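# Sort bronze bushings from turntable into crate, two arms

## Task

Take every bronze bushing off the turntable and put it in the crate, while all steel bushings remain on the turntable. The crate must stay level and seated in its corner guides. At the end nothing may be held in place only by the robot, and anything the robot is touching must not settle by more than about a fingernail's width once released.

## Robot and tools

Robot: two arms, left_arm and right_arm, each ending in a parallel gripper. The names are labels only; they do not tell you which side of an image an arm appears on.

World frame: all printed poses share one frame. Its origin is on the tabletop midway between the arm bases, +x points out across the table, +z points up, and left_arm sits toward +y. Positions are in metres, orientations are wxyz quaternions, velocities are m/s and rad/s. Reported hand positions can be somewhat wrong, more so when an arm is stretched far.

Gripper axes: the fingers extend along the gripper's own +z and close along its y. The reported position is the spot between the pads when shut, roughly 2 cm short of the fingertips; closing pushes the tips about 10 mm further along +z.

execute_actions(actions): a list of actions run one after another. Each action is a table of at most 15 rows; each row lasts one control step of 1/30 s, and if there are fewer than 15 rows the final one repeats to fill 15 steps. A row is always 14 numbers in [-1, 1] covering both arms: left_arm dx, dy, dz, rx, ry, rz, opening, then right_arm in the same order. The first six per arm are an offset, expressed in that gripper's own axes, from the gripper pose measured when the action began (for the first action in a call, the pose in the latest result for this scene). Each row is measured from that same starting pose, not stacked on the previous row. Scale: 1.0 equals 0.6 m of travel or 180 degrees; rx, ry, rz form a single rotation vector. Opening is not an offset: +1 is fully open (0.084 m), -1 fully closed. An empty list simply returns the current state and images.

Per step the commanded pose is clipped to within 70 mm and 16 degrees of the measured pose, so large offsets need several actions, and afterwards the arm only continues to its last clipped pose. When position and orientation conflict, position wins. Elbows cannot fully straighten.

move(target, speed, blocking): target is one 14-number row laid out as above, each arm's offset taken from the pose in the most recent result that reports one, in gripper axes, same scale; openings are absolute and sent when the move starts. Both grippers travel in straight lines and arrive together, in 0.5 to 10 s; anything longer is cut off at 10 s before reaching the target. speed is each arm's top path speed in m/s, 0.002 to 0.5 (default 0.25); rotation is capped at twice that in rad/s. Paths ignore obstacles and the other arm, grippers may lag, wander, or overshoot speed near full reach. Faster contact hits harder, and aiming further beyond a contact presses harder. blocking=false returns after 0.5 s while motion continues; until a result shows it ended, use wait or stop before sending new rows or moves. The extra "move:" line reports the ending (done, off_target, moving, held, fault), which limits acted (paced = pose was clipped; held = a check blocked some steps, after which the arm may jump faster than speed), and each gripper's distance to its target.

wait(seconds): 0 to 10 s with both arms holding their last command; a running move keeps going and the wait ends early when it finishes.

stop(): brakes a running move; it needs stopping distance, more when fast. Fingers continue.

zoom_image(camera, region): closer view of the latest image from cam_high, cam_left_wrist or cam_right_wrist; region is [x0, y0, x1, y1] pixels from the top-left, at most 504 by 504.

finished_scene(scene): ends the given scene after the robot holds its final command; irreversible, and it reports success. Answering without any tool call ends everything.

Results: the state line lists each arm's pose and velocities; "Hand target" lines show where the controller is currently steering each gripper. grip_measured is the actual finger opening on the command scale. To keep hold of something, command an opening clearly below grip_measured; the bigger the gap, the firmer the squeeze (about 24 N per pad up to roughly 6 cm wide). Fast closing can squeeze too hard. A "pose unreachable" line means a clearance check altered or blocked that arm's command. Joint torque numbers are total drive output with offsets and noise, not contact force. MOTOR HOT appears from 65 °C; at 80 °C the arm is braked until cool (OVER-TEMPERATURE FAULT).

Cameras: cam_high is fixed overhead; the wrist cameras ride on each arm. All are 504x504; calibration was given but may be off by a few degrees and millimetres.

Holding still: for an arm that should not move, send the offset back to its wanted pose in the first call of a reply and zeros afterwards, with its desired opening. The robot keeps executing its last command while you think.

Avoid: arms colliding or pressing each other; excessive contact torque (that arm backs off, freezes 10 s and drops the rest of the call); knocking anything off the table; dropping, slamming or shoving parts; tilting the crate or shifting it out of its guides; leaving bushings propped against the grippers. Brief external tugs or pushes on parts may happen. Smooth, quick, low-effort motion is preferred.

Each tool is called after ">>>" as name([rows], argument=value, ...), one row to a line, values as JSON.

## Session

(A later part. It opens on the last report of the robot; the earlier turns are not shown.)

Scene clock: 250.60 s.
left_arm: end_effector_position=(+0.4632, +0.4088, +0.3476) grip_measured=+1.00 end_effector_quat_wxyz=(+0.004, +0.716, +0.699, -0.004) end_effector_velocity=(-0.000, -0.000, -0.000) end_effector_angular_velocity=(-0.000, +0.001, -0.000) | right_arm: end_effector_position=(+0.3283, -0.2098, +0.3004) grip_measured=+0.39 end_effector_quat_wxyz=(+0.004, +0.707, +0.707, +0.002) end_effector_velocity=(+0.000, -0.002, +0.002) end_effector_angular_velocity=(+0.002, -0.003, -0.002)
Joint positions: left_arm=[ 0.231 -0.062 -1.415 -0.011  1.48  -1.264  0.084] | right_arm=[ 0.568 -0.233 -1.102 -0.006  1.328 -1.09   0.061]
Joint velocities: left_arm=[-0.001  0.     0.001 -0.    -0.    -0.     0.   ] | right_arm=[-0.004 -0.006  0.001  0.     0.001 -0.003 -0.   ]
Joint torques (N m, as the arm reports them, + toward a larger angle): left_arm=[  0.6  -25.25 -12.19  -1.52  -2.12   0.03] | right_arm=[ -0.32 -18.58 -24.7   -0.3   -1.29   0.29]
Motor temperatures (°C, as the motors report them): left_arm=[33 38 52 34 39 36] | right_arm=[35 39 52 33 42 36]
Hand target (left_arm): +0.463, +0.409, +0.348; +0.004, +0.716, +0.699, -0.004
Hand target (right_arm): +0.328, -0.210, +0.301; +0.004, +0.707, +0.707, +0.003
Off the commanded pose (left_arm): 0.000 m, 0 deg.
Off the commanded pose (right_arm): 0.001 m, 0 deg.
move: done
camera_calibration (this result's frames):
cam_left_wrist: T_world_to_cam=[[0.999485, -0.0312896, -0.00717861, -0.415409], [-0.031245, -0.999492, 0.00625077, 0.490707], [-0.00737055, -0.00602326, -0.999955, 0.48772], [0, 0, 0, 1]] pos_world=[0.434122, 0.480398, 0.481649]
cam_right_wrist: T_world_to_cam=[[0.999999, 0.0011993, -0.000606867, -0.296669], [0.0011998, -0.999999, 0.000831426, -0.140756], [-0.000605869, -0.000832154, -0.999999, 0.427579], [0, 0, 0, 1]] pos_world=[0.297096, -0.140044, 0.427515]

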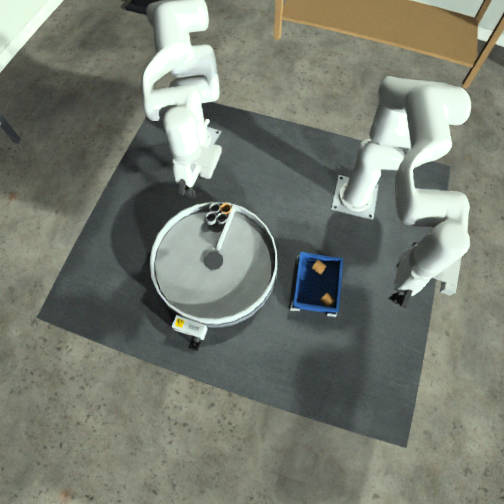

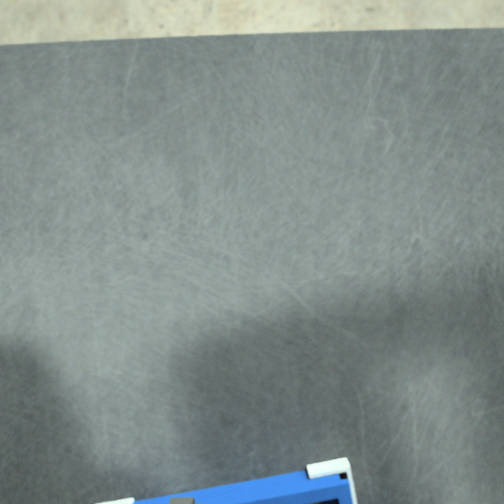

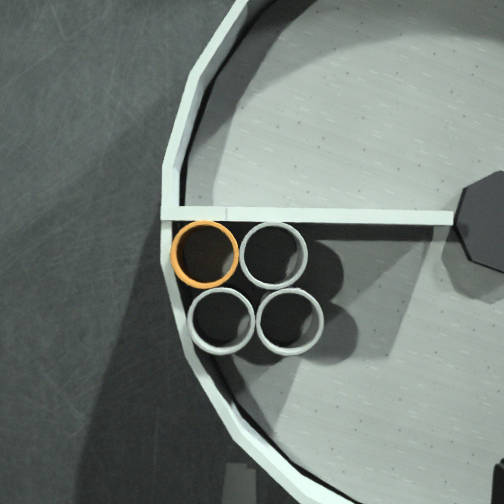

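>>> move(target=[0,0,0,0,0,0,1, 0.109,0.026,0.25,0,0,0,0.4], speed=0.2)

>>> move(target=[0,0,0,0,0,0,1, 0,0,0.072,0,0,0,0.4], speed=0.05)

>>> move(target=[0,0,0,0,0,0,1, 0,0.07,0,0,0,0,0.4], speed=0.05)

>>> move(target=[0,0,0,0,0,0,1, 0,0,-0.083,0,0,0,0.4], speed=0.1)

>>> move(target=[0,0,0,0,0,0,1, 0,-0.067,0,0,0,0,0.4], speed=0.1)

>>> move(target=[0,0,0,0,0,0,1, 0,0,0.095,0,0,0,0.4], speed=0.06)

>>> move(target=[0,0,0,0,0,0,1, 0,0,0,0,0,0,-1])

>>> move(target=[0,0,0,0,0,0,1, 0,0,-0.13,0,0,0,-1], speed=0.1)

Scene clock: 266.20 s.
left_arm: end_effector_position=(+0.4632, +0.4088, +0.3476) grip_measured=+1.00 end_effector_quat_wxyz=(+0.004, +0.716, +0.699, -0.004) end_effector_velocity=(-0.000, +0.001, +0.000) end_effector_angular_velocity=(-0.001, -0.000, +0.003) | right_arm: end_effector_position=(+0.3449, -0.1447, +0.1512) grip_measured=+0.39 end_effector_quat_wxyz=(+0.004, +0.707, +0.707, +0.003) end_effector_velocity=(-0.001, -0.000, -0.004) end_effector_angular_velocity=(-0.005, +0.005, +0.002)
Joint positions: left_arm=[ 0.231 -0.062 -1.415 -0.011  1.48  -1.264  0.084] | right_arm=[ 0.676  0.043 -0.96  -0.008  0.909 -0.979  0.061]
Joint velocities: left_arm=[ 0.002 -0.    -0.001 -0.001  0.001 -0.    -0.   ] | right_arm=[ 0.001  0.007  0.002 -0.001 -0.002 -0.    -0.   ]
Joint torques (N m, as the arm reports them, + toward a larger angle): left_arm=[  0.47 -24.26 -11.91  -0.69  -2.28   0.11] | right_arm=[ -0.75 -24.86 -23.2   -0.27  -1.41   0.31]
Motor temperatures (°C, as the motors report them): left_arm=[33 38 52 34 39 36] | right_arm=[35 37 52 33 42 36]
Hand target (left_arm): +0.463, +0.409, +0.348; +0.004, +0.716, +0.699, -0.004
Hand target (right_arm): +0.345, -0.145, +0.151; +0.004, +0.707, +0.707, +0.002
Off the commanded pose (left_arm): 0.000 m, 0 deg.
Off the commanded pose (right_arm): 0.001 m, 0 deg.
move: done
camera_calibration (this result's frames):
cam_left_wrist: T_world_to_cam=[[0.999485, -0.0312894, -0.0071786, -0.415409], [-0.0312448, -0.999492, 0.00625078, 0.490707], [-0.00737054, -0.00602326, -0.999955, 0.48772], [0, 0, 0, 1]] pos_world=[0.434122, 0.480398, 0.481649]
cam_right_wrist: T_world_to_cam=[[0.999999, 0.00132476, 0.000218156, -0.313538], [0.00132479, -0.999999, -0.000115482, -0.0754779], [0.000218003, 0.000115771, -1, 0.278259], [0, 0, 0, 1]] pos_world=[0.313577, -0.0750947, 0.278319]

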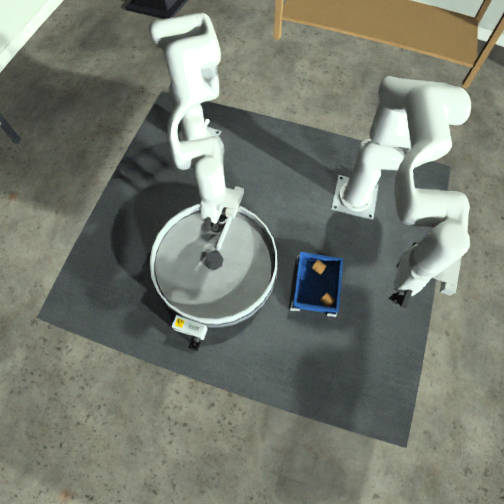

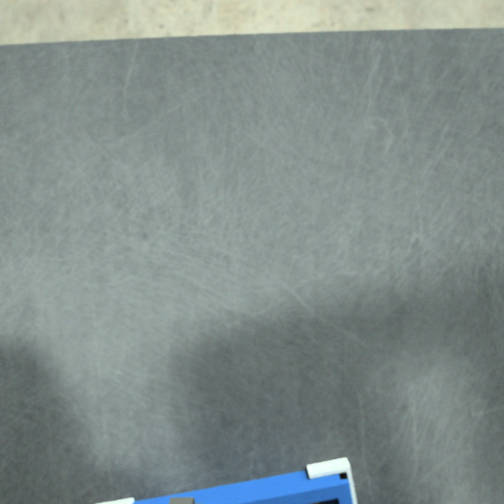

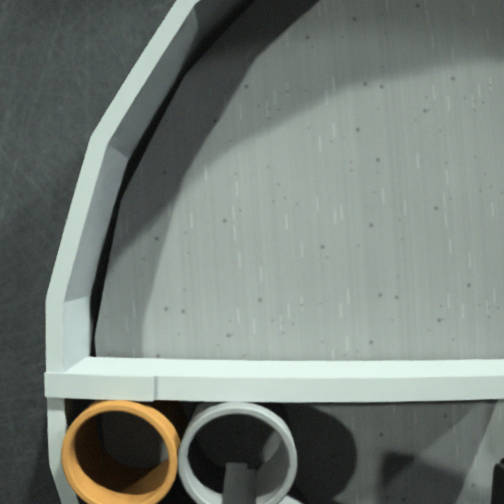

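Scene clock: 267.40 s.
left_arm: end_effector_position=(+0.4632, +0.4088, +0.3476) grip_measured=+1.00 end_effector_quat_wxyz=(+0.004, +0.716, +0.699, -0.004) end_effector_velocity=(-0.000, +0.000, -0.000) end_effector_angular_velocity=(-0.000, +0.001, +0.001) | right_arm: end_effector_position=(+0.3453, -0.1447, +0.1084) grip_measured=+0.39 end_effector_quat_wxyz=(+0.004, +0.707, +0.707, +0.003) end_effector_velocity=(+0.001, +0.001, -0.001) end_effector_angular_velocity=(+0.002, -0.003, +0.000)
Joint positions: left_arm=[ 0.231 -0.062 -1.415 -0.011  1.48  -1.264  0.084] | right_arm=[ 0.675  0.116 -0.912 -0.009  0.788 -0.978  0.061]
Joint velocities: left_arm=[ 0.    -0.    -0.     0.     0.001 -0.     0.   ] | right_arm=[-0.     0.003 -0.     0.    -0.007 -0.    -0.   ]
Joint torques (N m, as the arm reports them, + toward a larger angle): left_arm=[  0.37 -24.4  -12.38  -1.16  -1.86   0.03] | right_arm=[ -0.51 -25.09 -22.05  -0.32  -1.27   0.29]
Motor temperatures (°C, as the motors report them): left_arm=[33 38 52 34 39 36] | right_arm=[35 37 52 33 42 36]
Hand target (left_arm): +0.463, +0.409, +0.348; +0.004, +0.716, +0.699, -0.004
Hand target (right_arm): +0.345, -0.145, +0.108; +0.004, +0.707, +0.707, +0.003
Off the commanded pose (left_arm): 0.000 m, 0 deg.
Off the commanded pose (right_arm): 0.000 m, 0 deg.
move: done
camera_calibration (this result's frames):
cam_left_wrist: T_world_to_cam=[[0.999485, -0.0312892, -0.00717865, -0.415409], [-0.0312446, -0.999492, 0.0062508, 0.490707], [-0.00737058, -0.00602329, -0.999955, 0.48772], [0, 0, 0, 1]] pos_world=[0.434122, 0.480398, 0.481649]
cam_right_wrist: T_world_to_cam=[[0.999999, 0.00138901, 0.00055832, -0.31398], [0.00138924, -0.999999, -0.000406508, -0.0754705], [0.000557755, 0.000407283, -1, 0.235391], [0, 0, 0, 1]] pos_world=[0.313953, -0.0751301, 0.235536]

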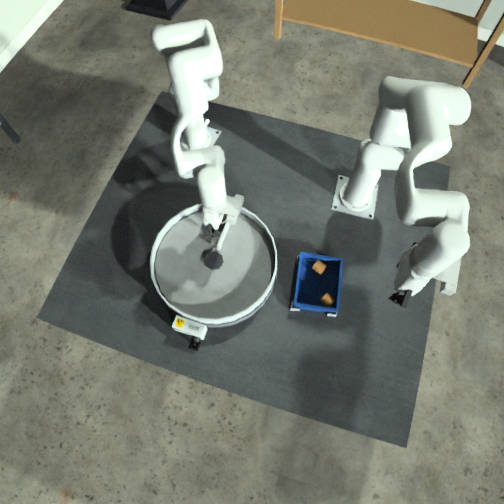

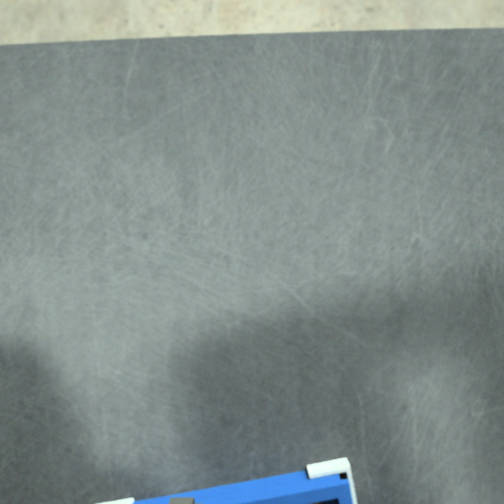

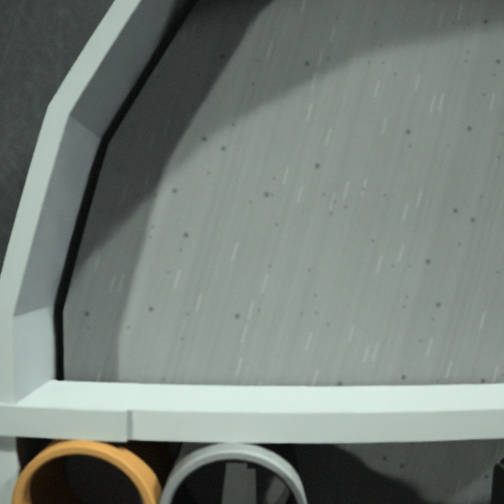

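Scene clock: 268.60 s.
left_arm: end_effector_position=(+0.4632, +0.4088, +0.3476) grip_measured=+1.00 end_effector_quat_wxyz=(+0.004, +0.716, +0.699, -0.004) end_effector_velocity=(-0.000, +0.000, -0.000) end_effector_angular_velocity=(-0.000, +0.001, +0.001) | right_arm: end_effector_position=(+0.3872, -0.1445, +0.1087) grip_measured=+0.39 end_effector_quat_wxyz=(+0.004, +0.707, +0.707, +0.003) end_effector_velocity=(+0.001, -0.001, -0.000) end_effector_angular_velocity=(-0.003, +0.003, +0.002)
Joint positions: left_arm=[ 0.231 -0.062 -1.415 -0.011  1.48  -1.264  0.084] | right_arm=[ 0.629  0.222 -1.055 -0.008  0.825 -1.025  0.061]
Joint velocities: left_arm=[ 0.    -0.     0.     0.     0.001 -0.001 -0.   ] | right_arm=[-0.001  0.003 -0.004 -0.001  0.005 -0.002  0.   ]
Joint torques (N m, as the arm reports them, + toward a larger angle): left_arm=[  0.17 -24.88 -12.29  -1.1   -2.16   0.19] | right_arm=[ -0.86 -27.64 -22.25  -0.07  -1.2    0.19]
Motor temperatures (°C, as the motors report them): left_arm=[33 38 52 34 39 36] | right_arm=[35 37 52 33 42 36]
Hand target (left_arm): +0.463, +0.409, +0.348; +0.004, +0.716, +0.699, -0.004
Hand target (right_arm): +0.387, -0.145, +0.109; +0.004, +0.707, +0.707, +0.003
Off the commanded pose (left_arm): 0.000 m, 0 deg.
Off the commanded pose (right_arm): 0.000 m, 0 deg.
move: done
camera_calibration (this result's frames):
cam_left_wrist: T_world_to_cam=[[0.999485, -0.0312892, -0.00717857, -0.415409], [-0.0312445, -0.999492, 0.00625085, 0.490707], [-0.00737051, -0.00602333, -0.999955, 0.48772], [0, 0, 0, 1]] pos_world=[0.434122, 0.480398, 0.481649]
cam_right_wrist: T_world_to_cam=[[0.999999, 0.00144836, 0.000641594, -0.355841], [0.00144858, -0.999999, -0.000345566, -0.0753906], [0.000641093, 0.000346495, -1, 0.235715], [0, 0, 0, 1]] pos_world=[0.355799, -0.0749568, 0.235917]

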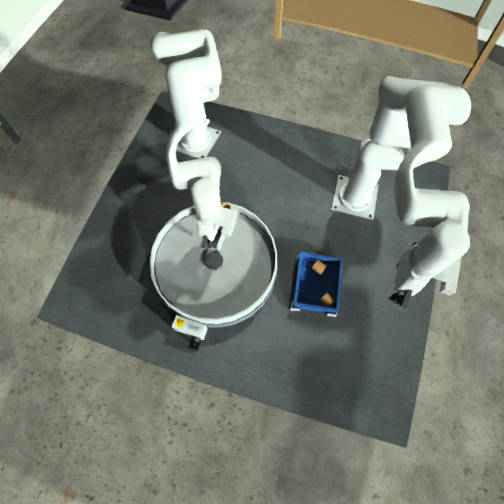

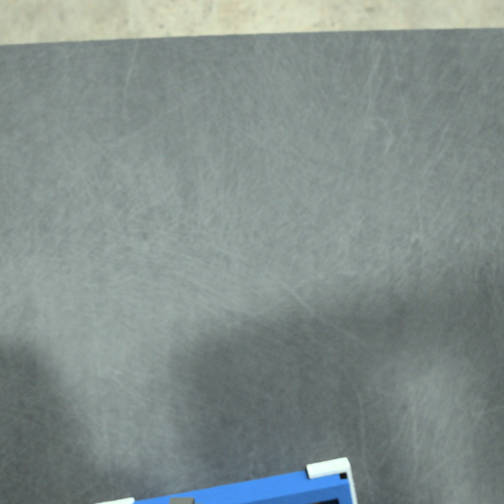

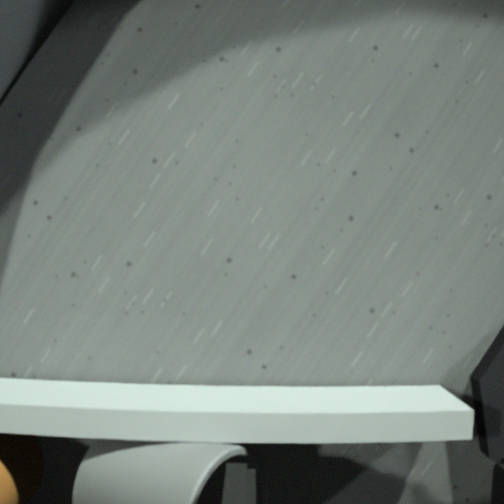

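Scene clock: 269.50 s.
left_arm: end_effector_position=(+0.4632, +0.4088, +0.3476) grip_measured=+1.00 end_effector_quat_wxyz=(+0.004, +0.716, +0.699, -0.004) end_effector_velocity=(-0.000, -0.000, -0.000) end_effector_angular_velocity=(+0.000, +0.001, +0.001) | right_arm: end_effector_position=(+0.3865, -0.1446, +0.1578) grip_measured=+0.39 end_effector_quat_wxyz=(+0.004, +0.707, +0.707, +0.003) end_effector_velocity=(-0.000, +0.000, +0.002) end_effector_angular_velocity=(-0.001, +0.001, +0.000)
Joint positions: left_arm=[ 0.231 -0.062 -1.415 -0.011  1.48  -1.264  0.084] | right_arm=[ 0.63   0.147 -1.111 -0.007  0.956 -1.026  0.061]
Joint velocities: left_arm=[-0.     0.     0.     0.     0.    -0.001 -0.   ] | right_arm=[ 0.    -0.003 -0.004  0.     0.008  0.     0.   ]
Joint torques (N m, as the arm reports them, + toward a larger angle): left_arm=[ -0.07 -24.94 -12.58  -1.24  -2.04   0.11] | right_arm=[ -0.35 -27.33 -23.76  -0.19  -1.32   0.21]
Motor temperatures (°C, as the motors report them): left_arm=[33 38 52 34 39 36] | right_arm=[35 37 52 33 42 36]
Hand target (left_arm): +0.463, +0.409, +0.348; +0.004, +0.716, +0.699, -0.004
Hand target (right_arm): +0.387, -0.144, +0.158; +0.004, +0.707, +0.707, +0.003
Off the commanded pose (left_arm): 0.000 m, 0 deg.
Off the commanded pose (right_arm): 0.001 m, 0 deg.
move: done
camera_calibration (this result's frames):
cam_left_wrist: T_world_to_cam=[[0.999485, -0.0312892, -0.0071784, -0.415409], [-0.0312445, -0.999492, 0.00625075, 0.490707], [-0.00737034, -0.00602325, -0.999955, 0.48772], [0, 0, 0, 1]] pos_world=[0.434122, 0.480398, 0.481649]
cam_right_wrist: T_world_to_cam=[[0.999999, 0.00137384, -0.000211603, -0.355127], [0.00137389, -0.999999, 0.0002283, -0.0755118], [-0.000211289, -0.00022859, -1, 0.28506], [0, 0, 0, 1]] pos_world=[0.35529, -0.0749587, 0.285002]

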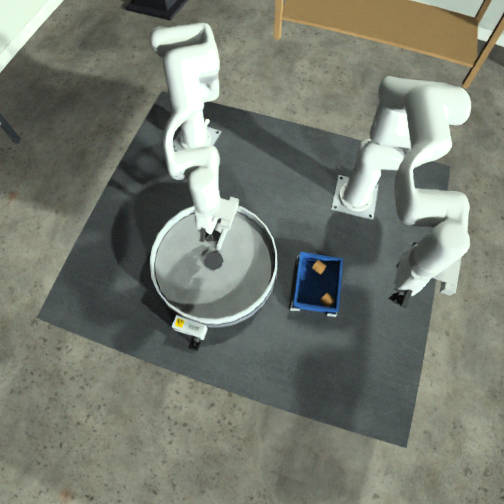

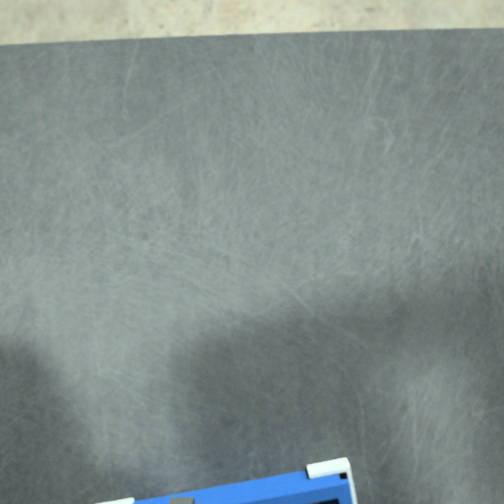

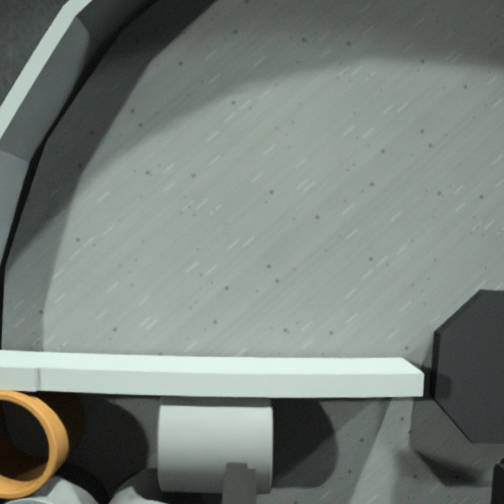

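Scene clock: 270.37 s.
left_arm: end_effector_position=(+0.4632, +0.4088, +0.3476) grip_measured=+1.00 end_effector_quat_wxyz=(+0.004, +0.716, +0.699, -0.004) end_effector_velocity=(+0.000, +0.001, +0.000) end_effector_angular_velocity=(+0.001, -0.002, +0.003) | right_arm: end_effector_position=(+0.3465, -0.1447, +0.1574) grip_measured=+0.39 end_effector_quat_wxyz=(+0.004, +0.707, +0.707, +0.003) end_effector_velocity=(-0.001, -0.000, -0.001) end_effector_angular_velocity=(-0.001, -0.001, -0.000)
Joint positions: left_arm=[ 0.231 -0.062 -1.415 -0.011  1.48  -1.264  0.084] | right_arm=[ 0.674  0.039 -0.975 -0.008  0.929 -0.981  0.061]
Joint velocities: left_arm=[ 0.002  0.    -0.001  0.    -0.001 -0.001  0.   ] | right_arm=[ 0.002 -0.003  0.006 -0.002 -0.002  0.003  0.   ]
Joint torques (N m, as the arm reports them, + toward a larger angle): left_arm=[  0.03 -24.7  -12.47  -1.45  -1.97  -0.11] | right_arm=[ -0.6  -24.47 -23.41  -0.22  -1.31   0.23]
Motor temperatures (°C, as the motors report them): left_arm=[33 38 52 34 39 36] | right_arm=[35 37 52 33 42 36]
Hand target (left_arm): +0.463, +0.409, +0.348; +0.004, +0.716, +0.699, -0.004
Hand target (right_arm): +0.346, -0.145, +0.157; +0.004, +0.707, +0.707, +0.003
Off the commanded pose (left_arm): 0.000 m, 0 deg.
Off the commanded pose (right_arm): 0.000 m, 0 deg.
move: done
camera_calibration (this result's frames):
cam_left_wrist: T_world_to_cam=[[0.999485, -0.0312892, -0.00717824, -0.415409], [-0.0312446, -0.999492, 0.00625077, 0.490707], [-0.00737017, -0.00602327, -0.999955, 0.48772], [0, 0, 0, 1]] pos_world=[0.434122, 0.480398, 0.481649]
cam_right_wrist: T_world_to_cam=[[0.999999, 0.00126831, -0.000316467, -0.315113], [0.00126836, -0.999999, 0.000168114, -0.0755549], [-0.000316254, -0.000168516, -1, 0.284683], [0, 0, 0, 1]] pos_world=[0.315298, -0.0751072, 0.284596]

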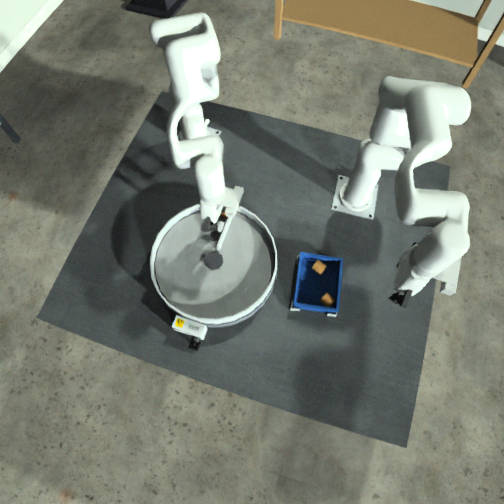

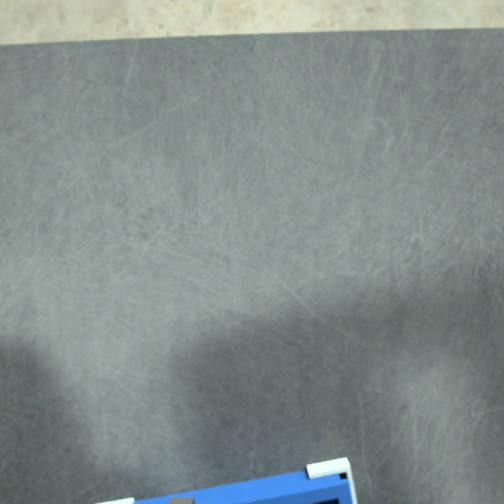

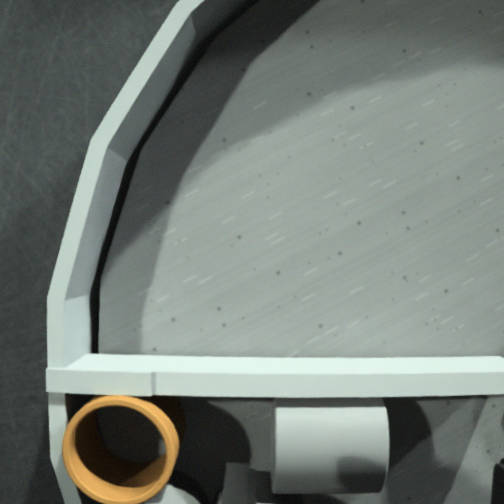

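Scene clock: 271.70 s.
left_arm: end_effector_position=(+0.4632, +0.4088, +0.3476) grip_measured=+1.00 end_effector_quat_wxyz=(+0.004, +0.716, +0.699, -0.004) end_effector_velocity=(+0.000, +0.000, +0.000) end_effector_angular_velocity=(+0.000, -0.002, -0.000) | right_arm: end_effector_position=(+0.3471, -0.1448, +0.1009) grip_measured=+0.39 end_effector_quat_wxyz=(+0.004, +0.707, +0.707, +0.003) end_effector_velocity=(+0.001, +0.001, -0.000) end_effector_angular_velocity=(+0.003, -0.004, +0.001)
Joint positions: left_arm=[ 0.231 -0.062 -1.415 -0.011  1.48  -1.264  0.084] | right_arm=[ 0.673  0.134 -0.911 -0.009  0.769 -0.98   0.061]
Joint velocities: left_arm=[-0.    -0.    -0.001 -0.    -0.001  0.     0.   ] | right_arm=[-0.     0.002 -0.     0.001 -0.007 -0.001 -0.   ]
Joint torques (N m, as the arm reports them, + toward a larger angle): left_arm=[  0.14 -25.07 -12.37  -1.32  -2.16   0.19] | right_arm=[ -0.83 -25.39 -21.73  -0.23  -1.29   0.26]
Motor temperatures (°C, as the motors report them): left_arm=[33 38 52 34 39 36] | right_arm=[35 37 52 33 42 36]
Hand target (left_arm): +0.463, +0.409, +0.348; +0.004, +0.716, +0.699, -0.004
Hand target (right_arm): +0.347, -0.145, +0.101; +0.004, +0.707, +0.707, +0.003
Off the commanded pose (left_arm): 0.000 m, 0 deg.
Off the commanded pose (right_arm): 0.000 m, 0 deg.
move: done
camera_calibration (this result's frames):
cam_left_wrist: T_world_to_cam=[[0.999485, -0.0312893, -0.00717841, -0.415409], [-0.0312446, -0.999492, 0.0062509, 0.490707], [-0.00737035, -0.00602339, -0.999955, 0.48772], [0, 0, 0, 1]] pos_world=[0.434122, 0.480398, 0.481649]
cam_right_wrist: T_world_to_cam=[[0.999999, 0.00135365, 0.000154774, -0.315702], [0.00135369, -0.999999, -0.000228839, -0.0755422], [0.000154464, 0.000229049, -1, 0.228035], [0, 0, 0, 1]] pos_world=[0.315769, -0.075167, 0.228066]

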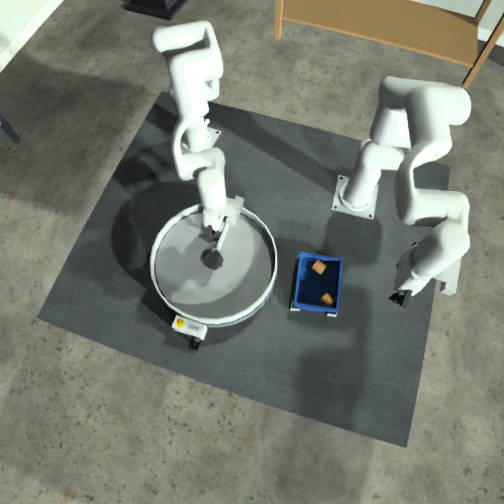

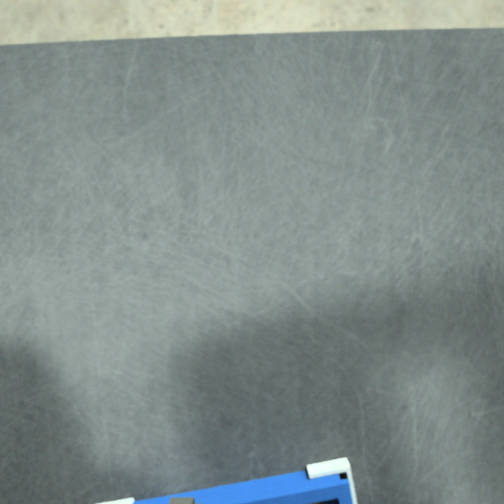

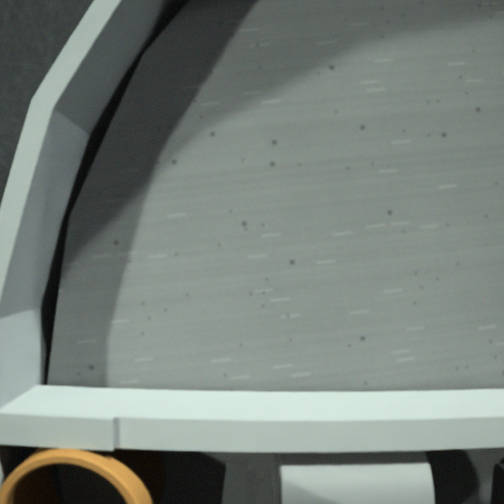

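Scene clock: 272.20 s.
left_arm: end_effector_position=(+0.4632, +0.4088, +0.3476) grip_measured=+1.00 end_effector_quat_wxyz=(+0.004, +0.716, +0.699, -0.004) end_effector_velocity=(-0.000, -0.000, -0.000) end_effector_angular_velocity=(-0.000, +0.001, -0.001) | right_arm: end_effector_position=(+0.3471, -0.1447, +0.1009) grip_measured=-0.15 end_effector_quat_wxyz=(+0.004, +0.707, +0.707, +0.003) end_effector_velocity=(-0.001, -0.000, -0.000) end_effector_angular_velocity=(-0.001, +0.002, +0.001)
Joint positions: left_arm=[ 0.231 -0.062 -1.415 -0.011  1.48  -1.264  0.084] | right_arm=[ 0.673  0.134 -0.911 -0.009  0.769 -0.98   0.038]
Joint velocities: left_arm=[-0.001  0.     0.     0.     0.001 -0.    -0.   ] | right_arm=[-0.    -0.     0.001  0.     0.002 -0.001 -0.   ]
Joint torques (N m, as the arm reports them, + toward a larger angle): left_arm=[  0.36 -24.86 -12.2   -0.88  -2.03  -0.05] | right_arm=[ -0.75 -25.04 -21.74  -0.2   -1.54   0.18]
Motor temperatures (°C, as the motors report them): left_arm=[33 38 52 34 39 36] | right_arm=[35 37 52 33 42 36]
Hand target (left_arm): +0.463, +0.409, +0.348; +0.004, +0.716, +0.699, -0.004
Hand target (right_arm): +0.347, -0.145, +0.101; +0.004, +0.707, +0.707, +0.003
Off the commanded pose (left_arm): 0.000 m, 0 deg.
Off the commanded pose (right_arm): 0.000 m, 0 deg.
move: done
camera_calibration (this result's frames):
cam_left_wrist: T_world_to_cam=[[0.999485, -0.0312895, -0.00717845, -0.415409], [-0.0312448, -0.999492, 0.00625099, 0.490707], [-0.00737039, -0.00602348, -0.999955, 0.48772], [0, 0, 0, 1]] pos_world=[0.434122, 0.480398, 0.481649]
cam_right_wrist: T_world_to_cam=[[0.999999, 0.00134523, 0.000264499, -0.315751], [0.00134531, -0.999999, -0.000292596, -0.0755216], [0.000264105, 0.000292951, -1, 0.228059], [0, 0, 0, 1]] pos_world=[0.315792, -0.0751635, 0.228121]

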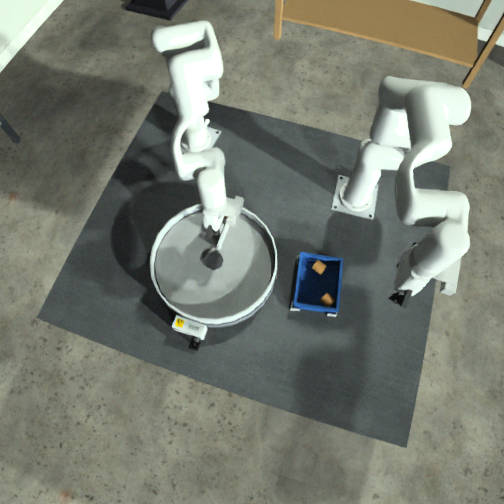

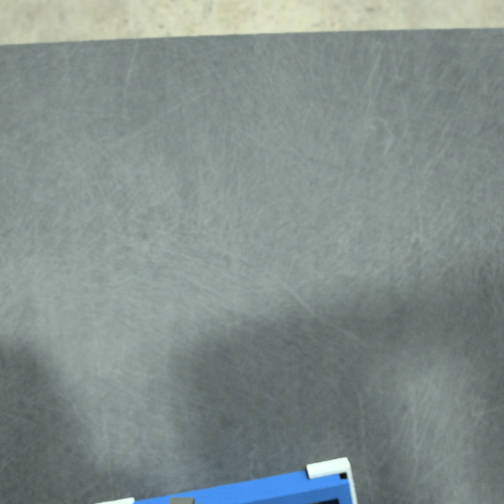

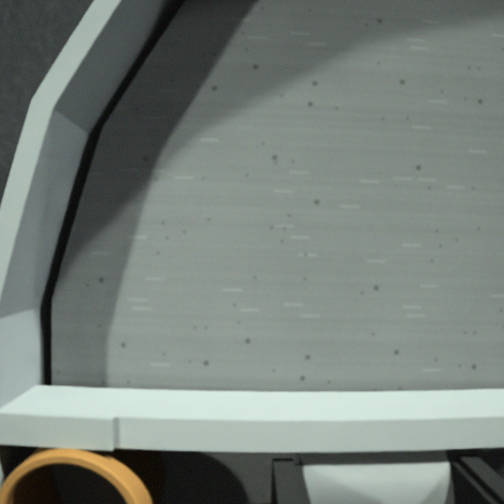

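Scene clock: 273.37 s.
left_arm: end_effector_position=(+0.4632, +0.4088, +0.3476) grip_measured=+1.00 end_effector_quat_wxyz=(+0.004, +0.716, +0.699, -0.004) end_effector_velocity=(-0.000, -0.000, -0.001) end_effector_angular_velocity=(-0.001, +0.002, -0.000) | right_arm: end_effector_position=(+0.3463, -0.1448, +0.1782) grip_measured=-0.15 end_effector_quat_wxyz=(+0.004, +0.707, +0.707, +0.003) end_effector_velocity=(+0.000, -0.000, +0.002) end_effector_angular_velocity=(-0.001, +0.001, +0.001)
Joint positions: left_arm=[ 0.231 -0.062 -1.415 -0.011  1.48  -1.264  0.084] | right_arm=[ 0.674  0.011 -1.006 -0.008  0.988 -0.981  0.038]
Joint velocities: left_arm=[ 0.    -0.     0.002 -0.    -0.     0.    -0.   ] | right_arm=[ 0.    -0.002 -0.005 -0.001  0.008 -0.    -0.   ]
Joint torques (N m, as the arm reports them, + toward a larger angle): left_arm=[  0.11 -24.99 -12.46  -1.25  -2.35   0.24] | right_arm=[ -0.71 -24.32 -24.37  -0.19  -1.57   0.21]
Motor temperatures (°C, as the motors report them): left_arm=[33 38 52 34 39 36] | right_arm=[35 37 52 33 42 36]
Hand target (left_arm): +0.463, +0.409, +0.348; +0.004, +0.716, +0.699, -0.004
Hand target (right_arm): +0.347, -0.145, +0.179; +0.004, +0.707, +0.707, +0.003
Off the commanded pose (left_arm): 0.000 m, 0 deg.
Off the commanded pose (right_arm): 0.001 m, 0 deg.
move: done
camera_calibration (this result's frames):
cam_left_wrist: T_world_to_cam=[[0.999485, -0.0312897, -0.00717839, -0.415409], [-0.031245, -0.999492, 0.00625102, 0.490707], [-0.00737034, -0.00602351, -0.999955, 0.48772], [0, 0, 0, 1]] pos_world=[0.434122, 0.480398, 0.481649]
cam_right_wrist: T_world_to_cam=[[0.999999, 0.00122411, -0.000594758, -0.31483], [0.00122434, -0.999999, 0.000386865, -0.0756153], [-0.000594284, -0.000387593, -1, 0.305483], [0, 0, 0, 1]] pos_world=[0.315103, -0.0751114, 0.305325]

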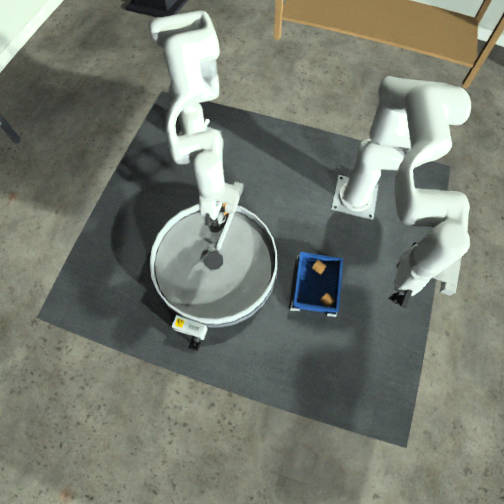

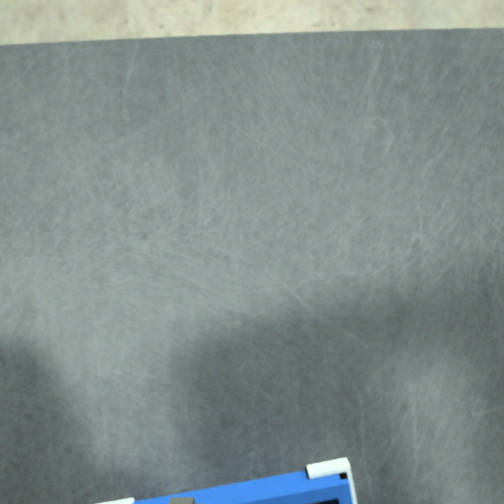

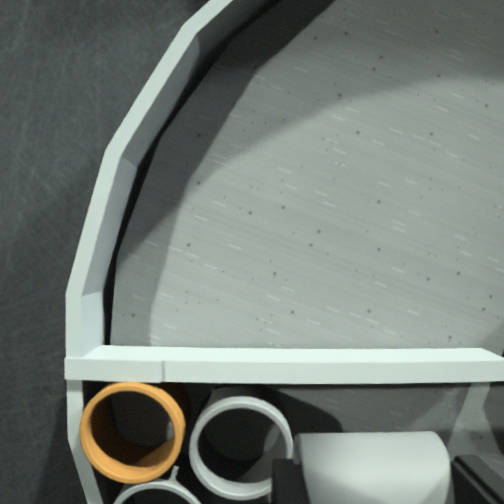

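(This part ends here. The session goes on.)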